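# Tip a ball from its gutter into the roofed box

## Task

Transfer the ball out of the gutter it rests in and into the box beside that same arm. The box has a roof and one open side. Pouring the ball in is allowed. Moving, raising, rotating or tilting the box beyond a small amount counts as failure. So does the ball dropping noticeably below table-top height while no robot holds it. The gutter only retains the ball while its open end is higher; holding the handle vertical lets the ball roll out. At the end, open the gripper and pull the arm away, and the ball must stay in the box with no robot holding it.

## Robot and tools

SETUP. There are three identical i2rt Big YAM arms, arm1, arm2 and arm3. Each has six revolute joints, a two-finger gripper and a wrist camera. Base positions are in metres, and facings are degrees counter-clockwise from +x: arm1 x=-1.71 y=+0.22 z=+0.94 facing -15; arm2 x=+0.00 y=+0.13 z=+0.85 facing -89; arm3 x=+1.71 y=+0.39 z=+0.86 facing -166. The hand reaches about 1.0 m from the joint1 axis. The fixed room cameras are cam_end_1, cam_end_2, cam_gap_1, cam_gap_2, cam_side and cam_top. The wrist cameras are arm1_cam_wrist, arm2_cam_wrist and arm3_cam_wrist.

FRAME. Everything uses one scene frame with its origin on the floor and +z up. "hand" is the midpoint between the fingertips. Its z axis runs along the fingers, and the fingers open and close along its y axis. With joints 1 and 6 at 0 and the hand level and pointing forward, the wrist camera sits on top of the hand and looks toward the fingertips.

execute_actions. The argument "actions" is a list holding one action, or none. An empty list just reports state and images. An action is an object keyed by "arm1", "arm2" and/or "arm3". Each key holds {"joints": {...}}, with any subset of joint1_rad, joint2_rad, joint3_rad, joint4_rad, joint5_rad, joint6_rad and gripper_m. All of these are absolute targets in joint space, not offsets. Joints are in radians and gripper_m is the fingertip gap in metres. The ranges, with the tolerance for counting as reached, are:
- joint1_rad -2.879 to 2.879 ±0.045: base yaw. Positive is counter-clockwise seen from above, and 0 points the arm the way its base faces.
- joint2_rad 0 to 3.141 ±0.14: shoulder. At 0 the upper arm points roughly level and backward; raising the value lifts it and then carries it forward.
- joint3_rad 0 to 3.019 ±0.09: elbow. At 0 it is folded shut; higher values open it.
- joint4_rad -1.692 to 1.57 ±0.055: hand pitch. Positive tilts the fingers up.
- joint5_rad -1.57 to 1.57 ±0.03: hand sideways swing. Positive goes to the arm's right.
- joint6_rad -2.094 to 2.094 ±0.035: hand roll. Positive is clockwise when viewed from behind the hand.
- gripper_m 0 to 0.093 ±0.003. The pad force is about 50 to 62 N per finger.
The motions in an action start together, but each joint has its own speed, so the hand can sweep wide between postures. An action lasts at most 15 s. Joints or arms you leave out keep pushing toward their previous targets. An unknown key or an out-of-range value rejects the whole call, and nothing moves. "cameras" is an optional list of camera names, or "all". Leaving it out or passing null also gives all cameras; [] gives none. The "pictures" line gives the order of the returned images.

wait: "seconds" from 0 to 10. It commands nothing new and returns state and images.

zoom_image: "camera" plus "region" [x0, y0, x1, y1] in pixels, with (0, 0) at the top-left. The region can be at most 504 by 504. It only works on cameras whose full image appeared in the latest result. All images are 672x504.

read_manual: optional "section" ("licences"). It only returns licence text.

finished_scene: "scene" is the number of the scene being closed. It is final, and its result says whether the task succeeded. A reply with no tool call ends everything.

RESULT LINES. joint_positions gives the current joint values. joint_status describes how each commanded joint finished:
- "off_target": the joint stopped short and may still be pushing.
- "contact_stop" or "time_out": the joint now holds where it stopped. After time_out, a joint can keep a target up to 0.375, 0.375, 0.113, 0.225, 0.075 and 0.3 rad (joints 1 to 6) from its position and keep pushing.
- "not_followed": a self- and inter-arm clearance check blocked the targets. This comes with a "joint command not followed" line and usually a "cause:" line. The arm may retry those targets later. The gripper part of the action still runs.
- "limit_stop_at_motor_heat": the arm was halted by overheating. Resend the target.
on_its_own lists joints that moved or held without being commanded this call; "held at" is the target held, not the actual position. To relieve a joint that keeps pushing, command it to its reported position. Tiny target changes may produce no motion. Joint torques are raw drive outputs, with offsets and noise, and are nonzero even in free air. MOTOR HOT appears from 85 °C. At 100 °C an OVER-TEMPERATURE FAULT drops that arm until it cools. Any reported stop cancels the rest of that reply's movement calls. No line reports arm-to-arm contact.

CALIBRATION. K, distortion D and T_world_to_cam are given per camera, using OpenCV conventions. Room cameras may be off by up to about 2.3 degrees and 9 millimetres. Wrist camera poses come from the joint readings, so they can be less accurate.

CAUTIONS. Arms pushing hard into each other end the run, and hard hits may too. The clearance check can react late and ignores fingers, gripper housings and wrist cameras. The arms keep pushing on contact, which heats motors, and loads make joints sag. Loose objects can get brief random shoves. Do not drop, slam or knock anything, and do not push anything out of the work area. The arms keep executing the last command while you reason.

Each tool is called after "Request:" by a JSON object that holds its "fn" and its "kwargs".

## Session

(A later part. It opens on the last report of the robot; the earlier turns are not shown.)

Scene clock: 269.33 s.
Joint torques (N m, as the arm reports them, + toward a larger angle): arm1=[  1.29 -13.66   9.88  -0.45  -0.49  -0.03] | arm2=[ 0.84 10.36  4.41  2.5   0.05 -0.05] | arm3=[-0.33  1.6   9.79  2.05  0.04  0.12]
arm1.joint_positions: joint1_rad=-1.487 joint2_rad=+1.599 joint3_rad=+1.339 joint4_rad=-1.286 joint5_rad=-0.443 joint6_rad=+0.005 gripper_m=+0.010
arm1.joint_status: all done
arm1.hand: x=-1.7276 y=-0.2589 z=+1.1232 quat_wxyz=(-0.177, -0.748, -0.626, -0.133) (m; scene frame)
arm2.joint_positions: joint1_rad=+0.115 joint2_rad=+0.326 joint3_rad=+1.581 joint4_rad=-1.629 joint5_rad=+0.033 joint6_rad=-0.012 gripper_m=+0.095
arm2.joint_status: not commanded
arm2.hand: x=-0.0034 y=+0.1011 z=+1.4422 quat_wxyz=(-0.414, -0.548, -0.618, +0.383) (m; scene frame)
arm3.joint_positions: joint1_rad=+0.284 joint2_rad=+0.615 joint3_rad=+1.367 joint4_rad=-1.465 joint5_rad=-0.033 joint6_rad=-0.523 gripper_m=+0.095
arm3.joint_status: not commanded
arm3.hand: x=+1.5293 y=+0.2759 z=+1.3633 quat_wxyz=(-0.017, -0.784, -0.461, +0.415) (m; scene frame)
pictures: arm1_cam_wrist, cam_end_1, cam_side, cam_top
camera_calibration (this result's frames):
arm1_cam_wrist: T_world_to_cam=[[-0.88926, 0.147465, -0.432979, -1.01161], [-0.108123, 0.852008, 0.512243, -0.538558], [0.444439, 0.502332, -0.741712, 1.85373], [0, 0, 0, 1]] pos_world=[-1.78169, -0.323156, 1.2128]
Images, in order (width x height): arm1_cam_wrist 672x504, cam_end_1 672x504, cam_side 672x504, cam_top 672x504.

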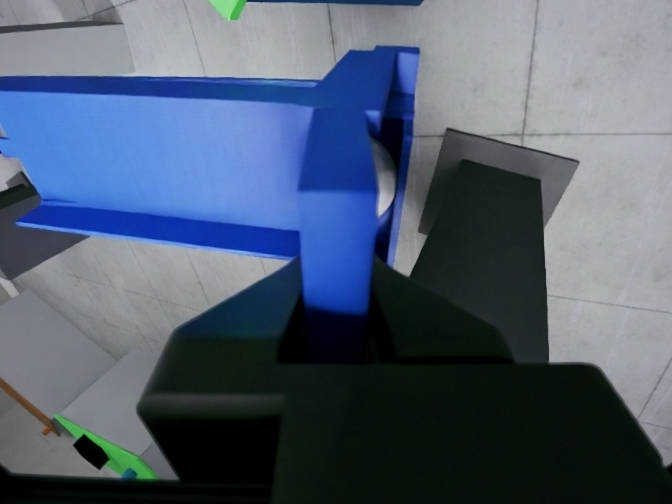

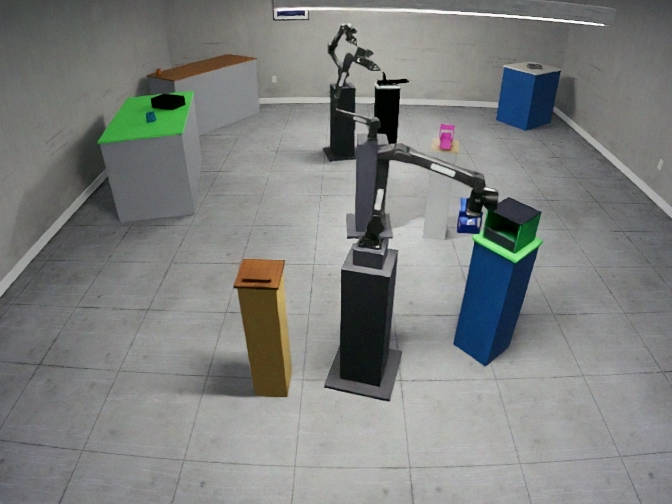

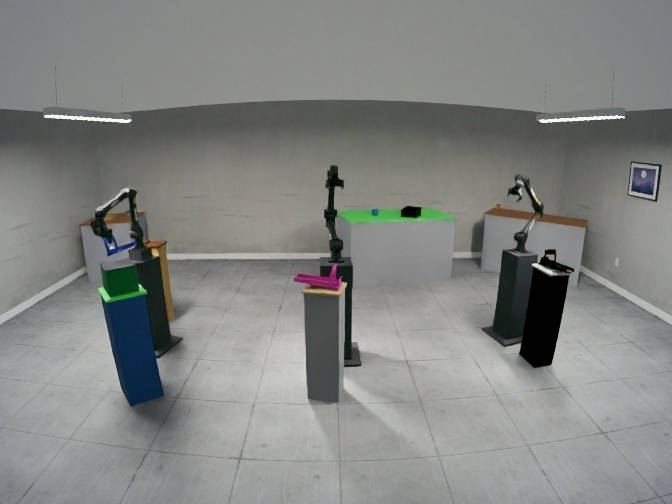

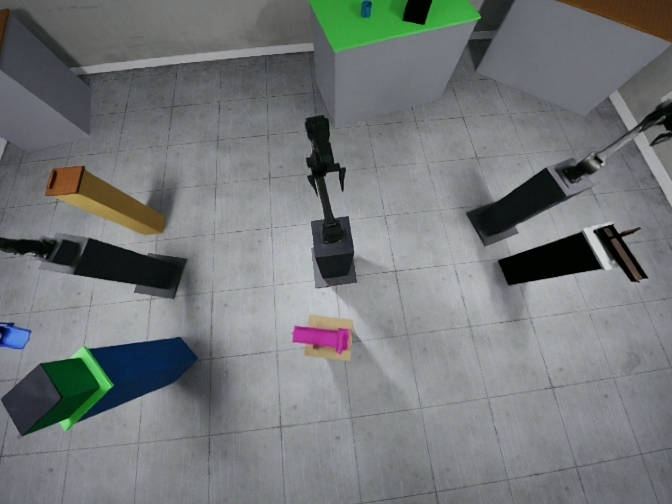

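Request:
{"fn": "execute_actions", "kwargs": {"actions": [{"arm1": {"joints": {"joint1_rad": -1.52, "joint2_rad": 1.71, "joint3_rad": 1.15, "joint4_rad": -0.84, "joint6_rad": 0.72}}}], "cameras": ["arm1_cam_wrist", "cam_end_1", "cam_side", "cam_top"]}}

Scene clock: 383.90 s.
Joint torques (N m, as the arm reports them, + toward a larger angle): arm1=[  0.19 -15.64   8.69   1.22  -0.42   0.08] | arm2=[ 0.54  9.79  4.61  2.48  0.06 -0.04] | arm3=[-0.61  2.31  9.85  2.16  0.03  0.1 ]
arm1.joint_positions: joint1_rad=-1.514 joint2_rad=+1.728 joint3_rad=+1.139 joint4_rad=-0.859 joint5_rad=-0.443 joint6_rad=+0.711 gripper_m=+0.010
arm1.joint_status: all done
arm1.hand: x=-1.7439 y=-0.2763 z=+0.9971 quat_wxyz=(-0.163, -0.918, -0.325, -0.160) (m; scene frame)
arm2.joint_positions: joint1_rad=+0.115 joint2_rad=+0.326 joint3_rad=+1.581 joint4_rad=-1.629 joint5_rad=+0.033 joint6_rad=-0.012 gripper_m=+0.095
arm2.joint_status: not commanded
arm2.hand: x=-0.0034 y=+0.1011 z=+1.4422 quat_wxyz=(-0.414, -0.548, -0.618, +0.383) (m; scene frame)
arm3.joint_positions: joint1_rad=+0.284 joint2_rad=+0.615 joint3_rad=+1.367 joint4_rad=-1.465 joint5_rad=-0.033 joint6_rad=-0.523 gripper_m=+0.095
arm3.joint_status: not commanded
arm3.hand: x=+1.5293 y=+0.2759 z=+1.3633 quat_wxyz=(-0.017, -0.784, -0.461, +0.415) (m; scene frame)
pictures: arm1_cam_wrist, cam_end_1, cam_side, cam_top
camera_calibration (this result's frames):
arm1_cam_wrist: T_world_to_cam=[[-0.548743, 0.730467, -0.406571, -0.349528], [0.354133, 0.643654, 0.678454, 0.121945], [0.757279, 0.228317, -0.611882, 2.11661], [0, 0, 0, 1]] pos_world=[-1.83785, -0.30643, 1.07028]
Images, in order (width x height): arm1_cam_wrist 672x504, cam_end_1 672x504, cam_side 672x504, cam_top 672x504.

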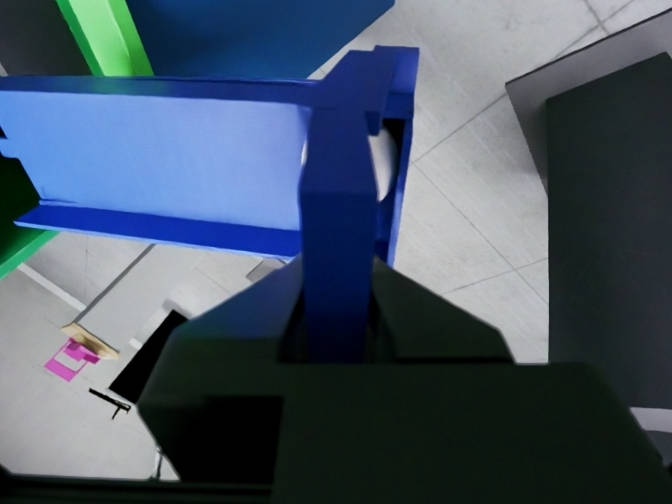

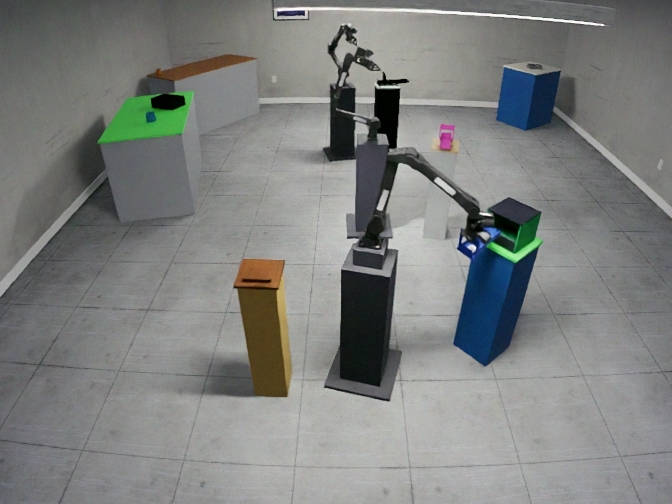

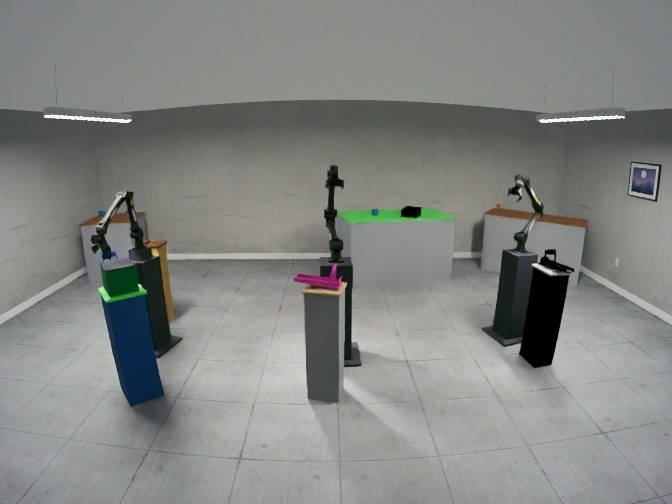

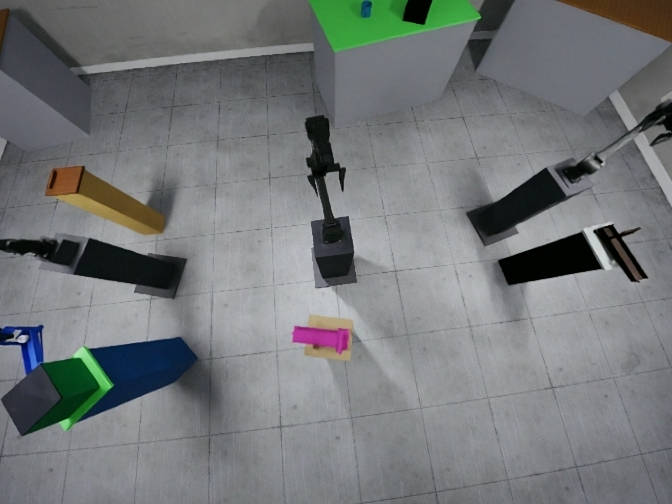

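Request:
{"fn": "zoom_image", "kwargs": {"camera": "cam_end_1", "region": [440, 180, 552, 274]}}

Request:
{"fn": "zoom_image", "kwargs": {"camera": "cam_top", "region": [0, 310, 130, 440]}}

Region (440, 180, 552, 274) of cam_end_1's 672x504 image, scaled by 4.500, with more detail than that image has; it fills the top 423 rows of this view, and the rest is white.

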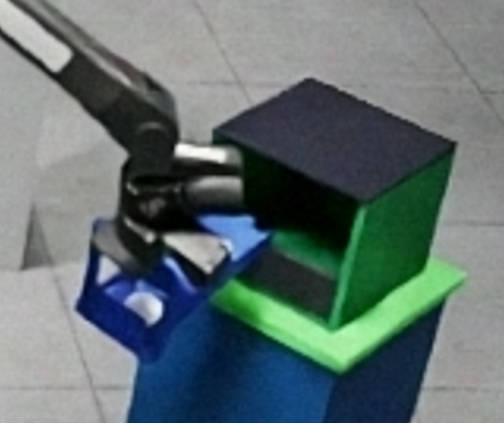

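Region (0, 310, 130, 440) of cam_top's 672x504 image, scaled by 3.877, with more detail than that image has.

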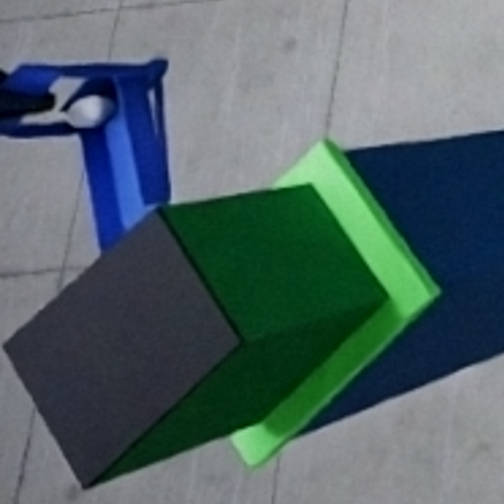

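Request:
{"fn": "execute_actions", "kwargs": {"actions": [{"arm1": {"joints": {"joint1_rad": -1.36, "joint2_rad": 1.78, "joint3_rad": 1.385, "joint4_rad": -1.02, "joint5_rad": -0.12, "joint6_rad": 0.815}}}], "cameras": ["arm1_cam_wrist", "cam_end_1", "cam_top"]}}

Scene clock: 430.27 s.
Joint torques (N m, as the arm reports them, + toward a larger angle): arm1=[ -0.12 -15.78  13.24   0.02   0.05   0.17] | arm2=[ 0.45 10.43  4.49  2.53  0.07 -0.05] | arm3=[-0.32  2.01  9.77  2.01  0.05  0.11]
arm1.joint_positions: joint1_rad=-1.351 joint2_rad=+1.782 joint3_rad=+1.325 joint4_rad=-1.013 joint5_rad=-0.120 joint6_rad=+0.806 gripper_m=+0.010
arm1.joint_status: all done
arm1.hand: x=-1.7177 y=-0.3133 z=+1.0177 quat_wxyz=(-0.070, -0.931, -0.355, -0.037) (m; scene frame)
arm2.joint_positions: joint1_rad=+0.115 joint2_rad=+0.326 joint3_rad=+1.581 joint4_rad=-1.629 joint5_rad=+0.033 joint6_rad=-0.012 gripper_m=+0.095
arm2.joint_status: not commanded
arm2.hand: x=-0.0034 y=+0.1011 z=+1.4422 quat_wxyz=(-0.414, -0.548, -0.618, +0.383) (m; scene frame)
arm3.joint_positions: joint1_rad=+0.284 joint2_rad=+0.615 joint3_rad=+1.367 joint4_rad=-1.465 joint5_rad=-0.033 joint6_rad=-0.523 gripper_m=+0.095
arm3.joint_status: not commanded
arm3.hand: x=+1.5293 y=+0.2759 z=+1.3633 quat_wxyz=(-0.017, -0.784, -0.461, +0.415) (m; scene frame)
pictures: arm1_cam_wrist, cam_end_1, cam_top
camera_calibration (this result's frames):
arm1_cam_wrist: T_world_to_cam=[[-0.661192, 0.733299, -0.158425, -0.744531], [0.526798, 0.604166, 0.597885, 0.488699], [0.534143, 0.311859, -0.78577, 1.93768], [0, 0, 0, 1]] pos_world=[-1.78472, -0.353575, 1.11243]
Images, in order (width x height): arm1_cam_wrist 672x504, cam_end_1 672x504, cam_top 672x504.

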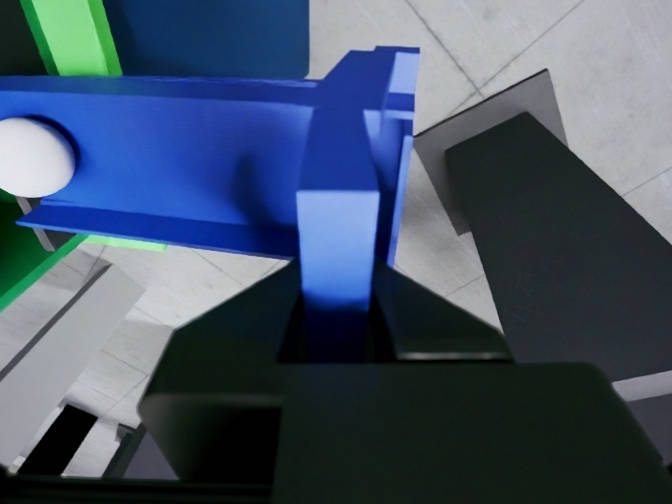

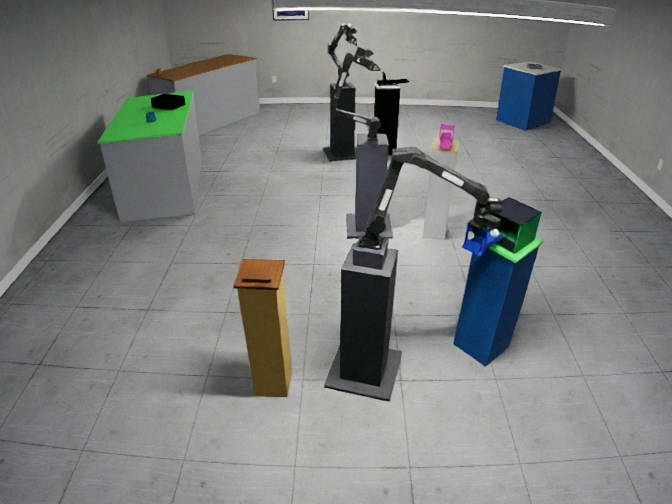

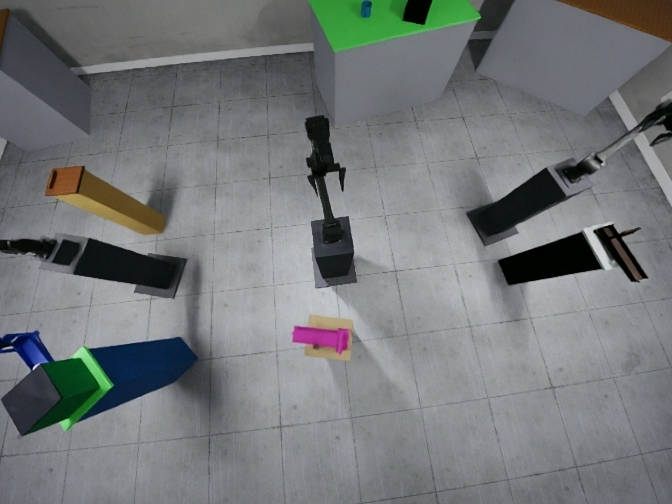

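Request:
{"fn": "execute_actions", "kwargs": {"actions": [], "cameras": ["arm1_cam_wrist", "cam_end_1"]}}

Scene clock: 433.40 s.
Joint torques (N m, as the arm reports them, + toward a larger angle): arm1=[ -0.06 -15.96  13.23   0.     0.04   0.13] | arm2=[ 0.88 10.15  4.49  2.51  0.06 -0.05] | arm3=[-0.27  2.08  9.8   2.03  0.03  0.11]
arm1.joint_positions: joint1_rad=-1.351 joint2_rad=+1.782 joint3_rad=+1.325 joint4_rad=-1.013 joint5_rad=-0.119 joint6_rad=+0.806 gripper_m=+0.010
arm1.joint_status: all done
arm1.hand: x=-1.7177 y=-0.3133 z=+1.0177 quat_wxyz=(-0.070, -0.931, -0.355, -0.037) (m; scene frame)
arm2.joint_positions: joint1_rad=+0.115 joint2_rad=+0.326 joint3_rad=+1.581 joint4_rad=-1.629 joint5_rad=+0.033 joint6_rad=-0.012 gripper_m=+0.095
arm2.joint_status: not commanded
arm2.hand: x=-0.0034 y=+0.1011 z=+1.4422 quat_wxyz=(-0.414, -0.548, -0.618, +0.383) (m; scene frame)
arm3.joint_positions: joint1_rad=+0.284 joint2_rad=+0.615 joint3_rad=+1.367 joint4_rad=-1.465 joint5_rad=-0.033 joint6_rad=-0.523 gripper_m=+0.095
arm3.joint_status: not commanded
arm3.hand: x=+1.5293 y=+0.2759 z=+1.3633 quat_wxyz=(-0.017, -0.784, -0.461, +0.415) (m; scene frame)
pictures: arm1_cam_wrist, cam_end_1
camera_calibration (this result's frames):
arm1_cam_wrist: T_world_to_cam=[[-0.661224, 0.733326, -0.158162, -0.744891], [0.527047, 0.604137, 0.597695, 0.48935], [0.533857, 0.311852, -0.785968, 1.93741], [0, 0, 0, 1]] pos_world=[-1.78475, -0.353572, 1.11245]
Images, in order (width x height): arm1_cam_wrist 672x504, cam_end_1 672x504.

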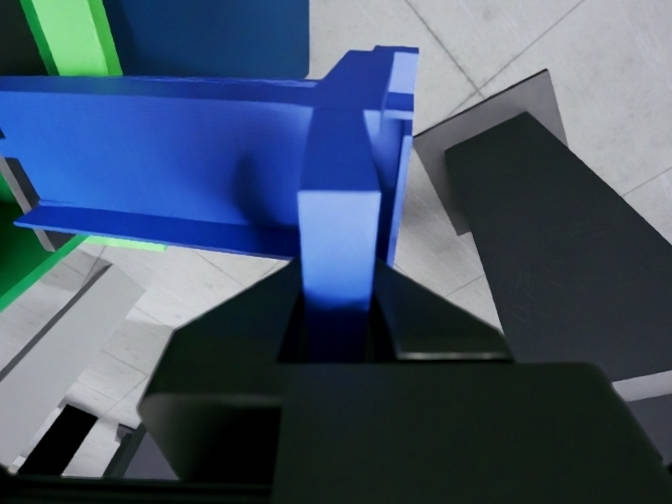

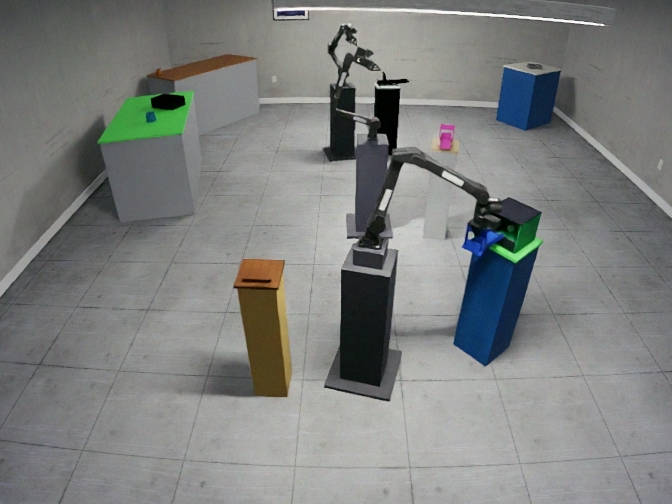

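Request:
{"fn": "zoom_image", "kwargs": {"camera": "cam_end_1", "region": [440, 180, 552, 274]}}

Region (440, 180, 552, 274) of cam_end_1's 672x504 image, scaled by 4.500, with more detail than that image has; it fills the top 423 rows of this view, and the rest is white.

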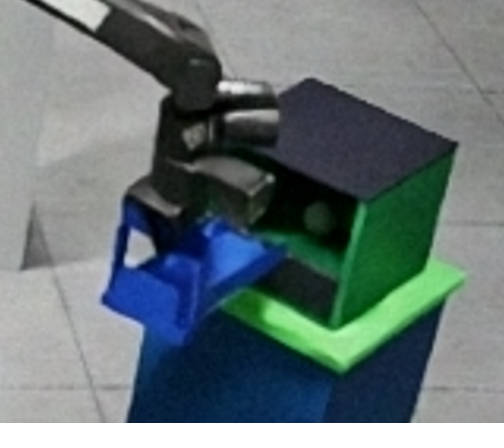

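Request:
{"fn": "execute_actions", "kwargs": {"actions": [{"arm1": {"joints": {"joint1_rad": -1.52, "joint2_rad": 1.71, "joint3_rad": 1.15, "joint4_rad": -0.84, "joint5_rad": -0.445, "joint6_rad": 0.72}}}], "cameras": ["cam_end_1"]}}

Request:
{"fn": "execute_actions", "kwargs": {"actions": [{"arm1": {"joints": {"joint1_rad": -1.5, "joint2_rad": 1.6, "joint3_rad": 1.38, "joint4_rad": -1.3, "joint5_rad": -0.445, "joint6_rad": 0.0}}}], "cameras": ["cam_end_1"]}}

Request:
{"fn": "execute_actions", "kwargs": {"actions": [{"arm1": {"joints": {"joint1_rad": 1.845, "joint5_rad": -0.26}}}], "cameras": ["cam_end_1", "arm1_cam_wrist"]}}

Scene clock: 478.23 s.
Joint torques (N m, as the arm reports them, + toward a larger angle): arm1=[  1.44 -13.87   8.08   1.31  -0.42  -0.08] | arm2=[ 0.52 10.24  4.42  2.6   0.11 -0.05] | arm3=[-0.24  2.1   9.75  1.98  0.02  0.1 ]
arm1.joint_positions: joint1_rad=-1.526 joint2_rad=+1.707 joint3_rad=+1.151 joint4_rad=-0.860 joint5_rad=-0.438 joint6_rad=+0.730 gripper_m=+0.010
arm1.joint_status: all done
arm1.hand: x=-1.7520 y=-0.2819 z=+1.0110 quat_wxyz=(-0.174, -0.921, -0.314, -0.151) (m; scene frame)
arm2.joint_positions: joint1_rad=+0.115 joint2_rad=+0.326 joint3_rad=+1.581 joint4_rad=-1.629 joint5_rad=+0.033 joint6_rad=-0.012 gripper_m=+0.095
arm2.joint_status: not commanded
arm2.hand: x=-0.0034 y=+0.1011 z=+1.4422 quat_wxyz=(-0.414, -0.548, -0.618, +0.383) (m; scene frame)
arm3.joint_positions: joint1_rad=+0.284 joint2_rad=+0.615 joint3_rad=+1.367 joint4_rad=-1.465 joint5_rad=-0.033 joint6_rad=-0.523 gripper_m=+0.095
arm3.joint_status: not commanded
arm3.hand: x=+1.5293 y=+0.2759 z=+1.3633 quat_wxyz=(-0.017, -0.784, -0.461, +0.415) (m; scene frame)
pictures: cam_end_1
Images, in order (width x height): cam_end_1 672x504.

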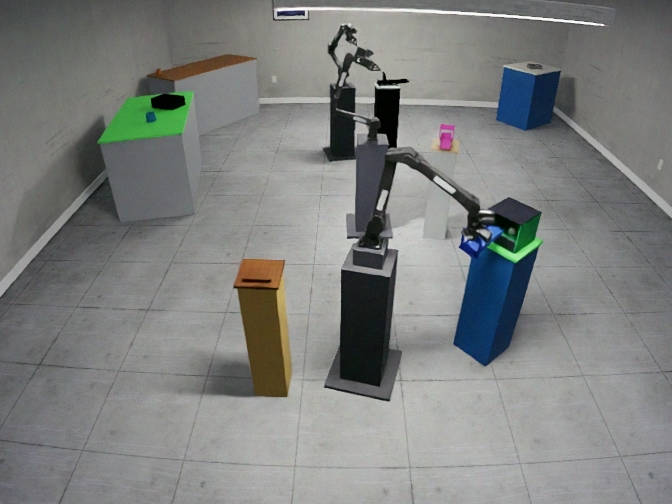

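Scene clock: 479.93 s.
Joint torques (N m, as the arm reports them, + toward a larger angle): arm1=[  1.17 -12.69  11.75  -0.48  -0.4   -0.07] | arm2=[ 0.62 10.25  4.4   2.5   0.05 -0.03] | arm3=[-0.51  1.94  9.79  2.    0.04  0.12]
arm1.joint_positions: joint1_rad=-1.507 joint2_rad=+1.588 joint3_rad=+1.346 joint4_rad=-1.284 joint5_rad=-0.440 joint6_rad=+0.009 gripper_m=+0.010
arm1.joint_status: all done
arm1.hand: x=-1.7381 y=-0.2604 z=+1.1306 quat_wxyz=(-0.183, -0.754, -0.618, -0.124) (m; scene frame)
arm2.joint_positions: joint1_rad=+0.115 joint2_rad=+0.326 joint3_rad=+1.581 joint4_rad=-1.629 joint5_rad=+0.033 joint6_rad=-0.012 gripper_m=+0.095
arm2.joint_status: not commanded
arm2.hand: x=-0.0034 y=+0.1011 z=+1.4422 quat_wxyz=(-0.414, -0.548, -0.618, +0.383) (m; scene frame)
arm3.joint_positions: joint1_rad=+0.284 joint2_rad=+0.615 joint3_rad=+1.367 joint4_rad=-1.465 joint5_rad=-0.033 joint6_rad=-0.523 gripper_m=+0.095
arm3.joint_status: not commanded
arm3.hand: x=+1.5293 y=+0.2759 z=+1.3633 quat_wxyz=(-0.017, -0.784, -0.461, +0.415) (m; scene frame)
pictures: cam_end_1
Images, in order (width x height): cam_end_1 672x504.

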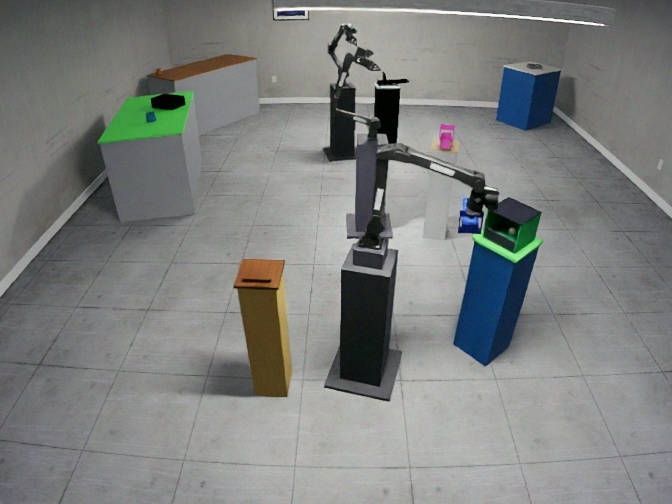

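Scene clock: 482.63 s.
Joint torques (N m, as the arm reports them, + toward a larger angle): arm1=[  0.13 -13.55  11.75  -0.48  -0.16  -0.03] | arm2=[ 0.33 10.44  4.53  2.48  0.06 -0.04] | arm3=[-0.44  1.89  9.81  2.15  0.04  0.12]
arm1.joint_positions: joint1_rad=+1.852 joint2_rad=+1.598 joint3_rad=+1.346 joint4_rad=-1.284 joint5_rad=-0.258 joint6_rad=+0.007 gripper_m=+0.011
arm1.joint_status: all done
arm1.hand: x=-1.7681 y=+0.6995 z=+1.1162 quat_wxyz=(+0.079, +0.707, -0.695, -0.102) (m; scene frame)
arm2.joint_positions: joint1_rad=+0.115 joint2_rad=+0.326 joint3_rad=+1.581 joint4_rad=-1.629 joint5_rad=+0.033 joint6_rad=-0.012 gripper_m=+0.095
arm2.joint_status: not commanded
arm2.hand: x=-0.0034 y=+0.1011 z=+1.4422 quat_wxyz=(-0.414, -0.548, -0.618, +0.383) (m; scene frame)
arm3.joint_positions: joint1_rad=+0.284 joint2_rad=+0.615 joint3_rad=+1.367 joint4_rad=-1.465 joint5_rad=-0.033 joint6_rad=-0.523 gripper_m=+0.095
arm3.joint_status: not commanded
arm3.hand: x=+1.5293 y=+0.2759 z=+1.3633 quat_wxyz=(-0.017, -0.784, -0.461, +0.415) (m; scene frame)
pictures: arm1_cam_wrist, cam_end_1
camera_calibration (this result's frames):
arm1_cam_wrist: T_world_to_cam=[[0.966693, 0.0281431, -0.254385, 1.97373], [0.166571, -0.823804, 0.54185, 0.268916], [-0.194314, -0.566176, -0.801054, 1.06944], [0, 0, 0, 1]] pos_world=[-1.74497, 0.771481, 1.21306]
Images, in order (width x height): arm1_cam_wrist 672x504, cam_end_1 672x504.

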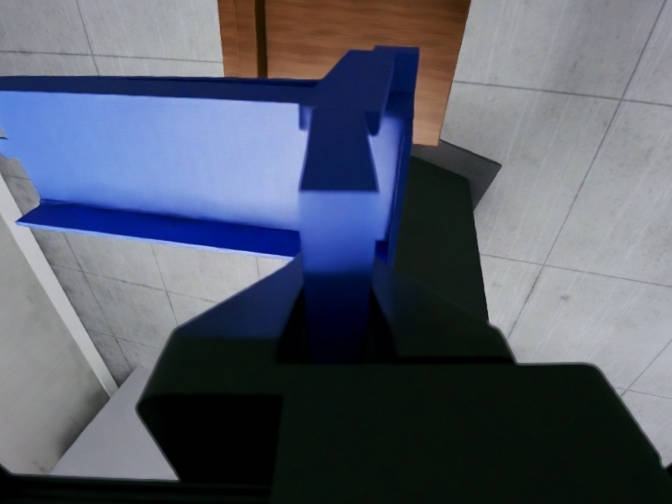

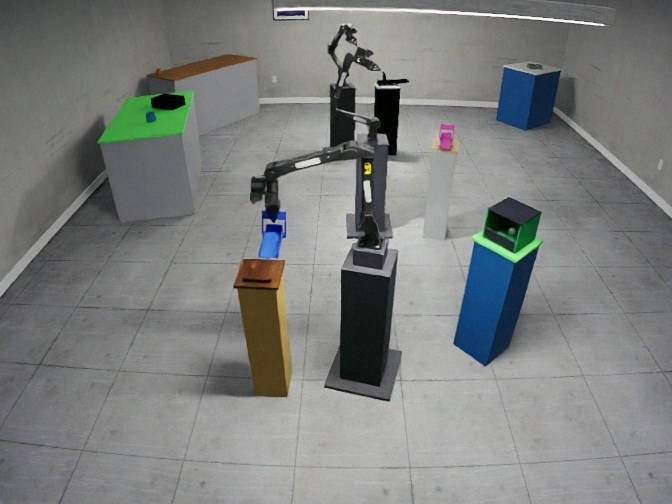

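Request:
{"fn": "execute_actions", "kwargs": {"actions": [{"arm1": {"joints": {"joint1_rad": 1.845, "joint2_rad": 1.95, "joint3_rad": 1.48, "joint4_rad": -1.03}}}], "cameras": ["cam_end_1", "arm1_cam_wrist"]}}

Scene clock: 488.47 s.
Joint torques (N m, as the arm reports them, + toward a larger angle): arm1=[ -0.03 -18.99  10.53   0.8   -0.18  -0.03] | arm2=[ 0.66 10.26  4.5   2.57  0.06 -0.04] | arm3=[-0.29  1.93  9.8   1.96  0.05  0.12]
arm1.joint_positions: joint1_rad=+1.852 joint2_rad=+1.966 joint3_rad=+1.450 joint4_rad=-1.046 joint5_rad=-0.258 joint6_rad=+0.006 gripper_m=+0.011
arm1.joint_status: all done
arm1.hand: x=-1.7693 y=+0.7862 z=+0.9696 quat_wxyz=(+0.087, +0.707, -0.696, -0.092) (m; scene frame)
arm2.joint_positions: joint1_rad=+0.115 joint2_rad=+0.326 joint3_rad=+1.581 joint4_rad=-1.629 joint5_rad=+0.033 joint6_rad=-0.012 gripper_m=+0.095
arm2.joint_status: not commanded
arm2.hand: x=-0.0034 y=+0.1011 z=+1.4422 quat_wxyz=(-0.414, -0.548, -0.618, +0.383) (m; scene frame)
arm3.joint_positions: joint1_rad=+0.284 joint2_rad=+0.615 joint3_rad=+1.367 joint4_rad=-1.465 joint5_rad=-0.033 joint6_rad=-0.523 gripper_m=+0.095
arm3.joint_status: not commanded
arm3.hand: x=+1.5293 y=+0.2759 z=+1.3633 quat_wxyz=(-0.017, -0.784, -0.461, +0.415) (m; scene frame)
pictures: arm1_cam_wrist, cam_end_1
camera_calibration (this result's frames):
arm1_cam_wrist: T_world_to_cam=[[0.966912, 0.021942, -0.254166, 1.94014], [0.16631, -0.8097, 0.562785, 0.388176], [-0.19345, -0.586434, -0.786558, 1.0042], [0, 0, 0, 1]] pos_world=[-1.74624, 0.860631, 1.06452]
Images, in order (width x height): arm1_cam_wrist 672x504, cam_end_1 672x504.

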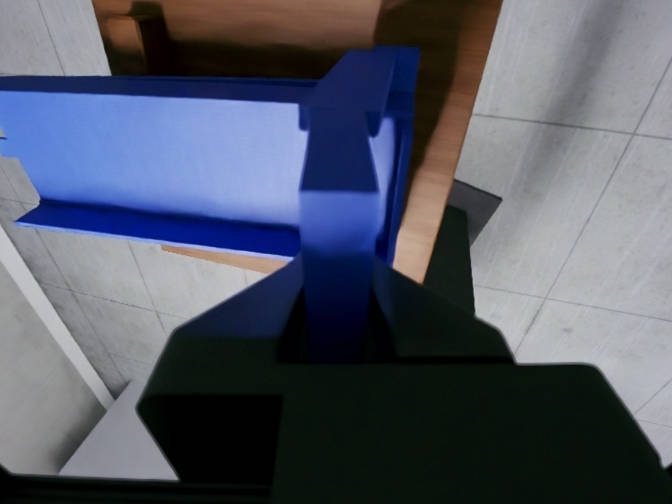

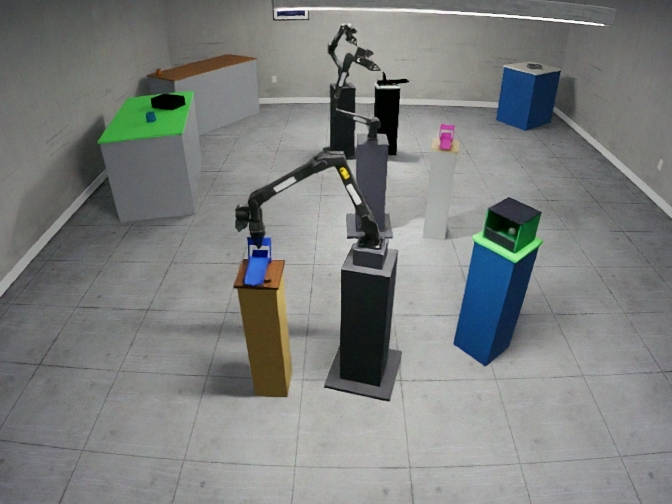

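Request:
{"fn": "execute_actions", "kwargs": {"actions": [{"arm1": {"joints": {"joint2_rad": 1.995}}}], "cameras": []}}

Scene clock: 492.60 s.
Joint torques (N m, as the arm reports them, + toward a larger angle): arm1=[ -0.02 -16.23  10.29   0.83  -0.18  -0.03] | arm2=[ 0.9  10.76  4.45  2.48  0.06 -0.05] | arm3=[-0.53  2.05  9.92  2.1   0.04  0.12]
arm1.joint_positions: joint1_rad=+1.852 joint2_rad=+1.977 joint3_rad=+1.450 joint4_rad=-1.046 joint5_rad=-0.258 joint6_rad=+0.006 gripper_m=+0.011
arm1.joint_status: all done
arm1.hand: x=-1.7693 y=+0.7851 z=+0.9640 quat_wxyz=(+0.091, +0.706, -0.697, -0.089) (m; scene frame)
arm2.joint_positions: joint1_rad=+0.115 joint2_rad=+0.326 joint3_rad=+1.581 joint4_rad=-1.629 joint5_rad=+0.033 joint6_rad=-0.012 gripper_m=+0.095
arm2.joint_status: not commanded
arm2.hand: x=-0.0034 y=+0.1011 z=+1.4422 quat_wxyz=(-0.414, -0.548, -0.618, +0.383) (m; scene frame)
arm3.joint_positions: joint1_rad=+0.284 joint2_rad=+0.615 joint3_rad=+1.367 joint4_rad=-1.465 joint5_rad=-0.033 joint6_rad=-0.523 gripper_m=+0.095
arm3.joint_status: not commanded
arm3.hand: x=+1.5293 y=+0.2759 z=+1.3633 quat_wxyz=(-0.017, -0.784, -0.461, +0.415) (m; scene frame)
pictures: none
No camera images: the call's "cameras" was empty. Leave "cameras" out to get every camera's image.

Request:
{"fn": "execute_actions", "kwargs": {"actions": [{"arm1": {"joints": {"gripper_m": 0.07}}}], "cameras": ["arm1_cam_wrist"]}}

Request:
{"fn": "execute_actions", "kwargs": {"actions": [{"arm1": {"joints": {"joint2_rad": 1.6, "joint3_rad": 1.4, "joint4_rad": -1.3}}}], "cameras": ["cam_end_1", "cam_side"]}}

Scene clock: 498.50 s.
Joint torques (N m, as the arm reports them, + toward a larger angle): arm1=[ -0.08 -16.74  10.38   0.81  -0.18  -0.03] | arm2=[ 0.65 10.14  4.37  2.44  0.06 -0.02] | arm3=[-0.49  2.14  9.79  1.98  0.04  0.09]
arm1.joint_positions: joint1_rad=+1.852 joint2_rad=+1.977 joint3_rad=+1.450 joint4_rad=-1.046 joint5_rad=-0.258 joint6_rad=+0.006 gripper_m=+0.070
arm1.joint_status: all done
arm1.hand: x=-1.7693 y=+0.7851 z=+0.9640 quat_wxyz=(+0.091, +0.706, -0.697, -0.089) (m; scene frame)
arm2.joint_positions: joint1_rad=+0.115 joint2_rad=+0.326 joint3_rad=+1.581 joint4_rad=-1.629 joint5_rad=+0.033 joint6_rad=-0.012 gripper_m=+0.095
arm2.joint_status: not commanded
arm2.hand: x=-0.0034 y=+0.1011 z=+1.4422 quat_wxyz=(-0.414, -0.548, -0.618, +0.383) (m; scene frame)
arm3.joint_positions: joint1_rad=+0.284 joint2_rad=+0.615 joint3_rad=+1.367 joint4_rad=-1.465 joint5_rad=-0.033 joint6_rad=-0.523 gripper_m=+0.095
arm3.joint_status: not commanded
arm3.hand: x=+1.5293 y=+0.2759 z=+1.3633 quat_wxyz=(-0.017, -0.784, -0.461, +0.415) (m; scene frame)
pictures: arm1_cam_wrist
camera_calibration (this result's frames):
arm1_cam_wrist: T_world_to_cam=[[0.966963, 0.0192932, -0.254185, 1.9409], [0.16617, -0.803867, 0.571126, 0.377551], [-0.193312, -0.594496, -0.780516, 0.99991], [0, 0, 0, 1]] pos_world=[-1.74622, 0.860497, 1.05816]
Images, in order (width x height): arm1_cam_wrist 672x504.

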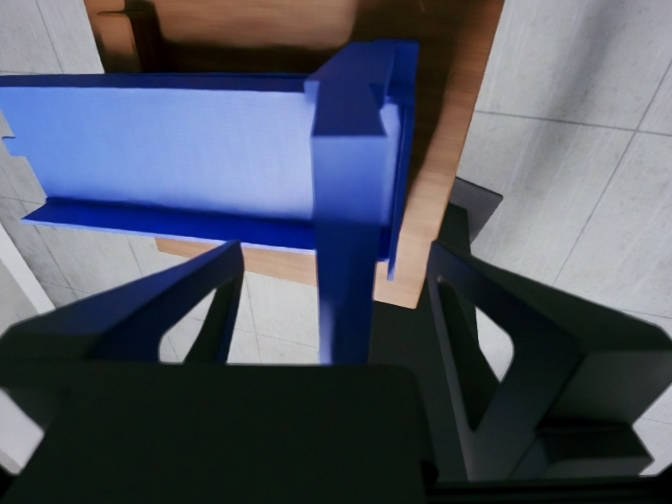

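Scene clock: 499.87 s.
Joint torques (N m, as the arm reports them, + toward a larger angle): arm1=[ -0.02 -12.53   9.36  -0.34  -0.17  -0.03] | arm2=[ 0.56 10.44  4.45  2.53  0.08 -0.06] | arm3=[-0.67  2.34  9.79  2.05  0.03  0.12]
arm1.joint_positions: joint1_rad=+1.852 joint2_rad=+1.585 joint3_rad=+1.401 joint4_rad=-1.284 joint5_rad=-0.258 joint6_rad=+0.006 gripper_m=+0.070
arm1.joint_status: all done
arm1.hand: x=-1.7685 y=+0.7161 z=+1.1435 quat_wxyz=(+0.055, +0.710, -0.691, -0.125) (m; scene frame)
arm2.joint_positions: joint1_rad=+0.115 joint2_rad=+0.326 joint3_rad=+1.581 joint4_rad=-1.629 joint5_rad=+0.033 joint6_rad=-0.012 gripper_m=+0.095
arm2.joint_status: not commanded
arm2.hand: x=-0.0034 y=+0.1011 z=+1.4422 quat_wxyz=(-0.414, -0.548, -0.618, +0.383) (m; scene frame)
arm3.joint_positions: joint1_rad=+0.284 joint2_rad=+0.615 joint3_rad=+1.367 joint4_rad=-1.465 joint5_rad=-0.033 joint6_rad=-0.523 gripper_m=+0.095
arm3.joint_status: not commanded
arm3.hand: x=+1.5293 y=+0.2759 z=+1.3633 quat_wxyz=(-0.017, -0.784, -0.461, +0.415) (m; scene frame)
pictures: cam_end_1, cam_side
Images, in order (width x height): cam_end_1 672x504, cam_side 672x504.

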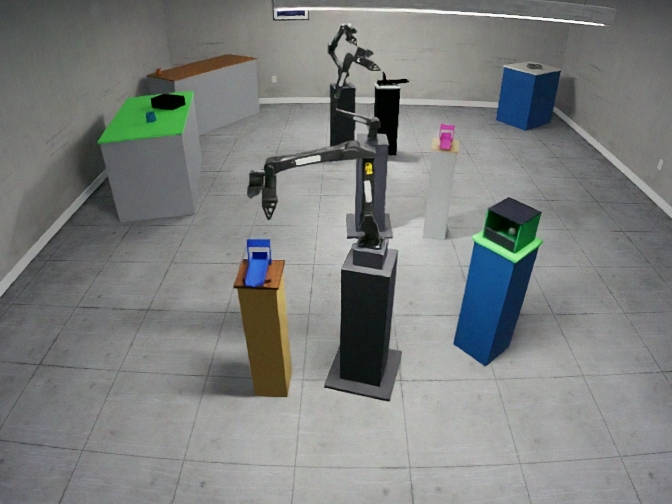

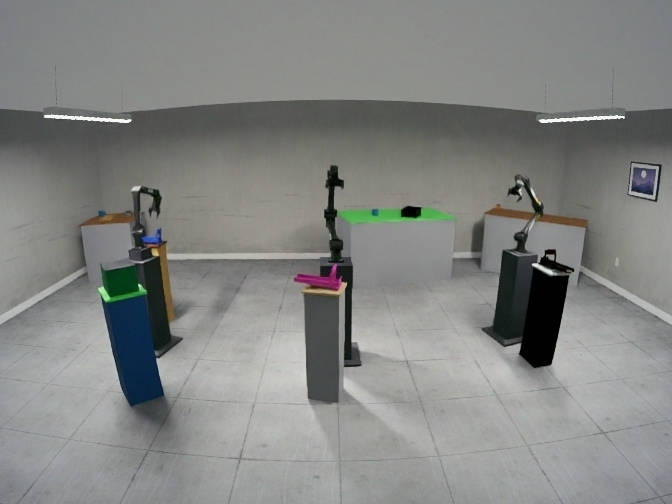

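The ball is in the box, the gutter is back on its stand and the arm is clear. Ending scene 1.

Request:
{"fn": "finished_scene", "kwargs": {"scene": 1}}

The scene is finished: the task was done.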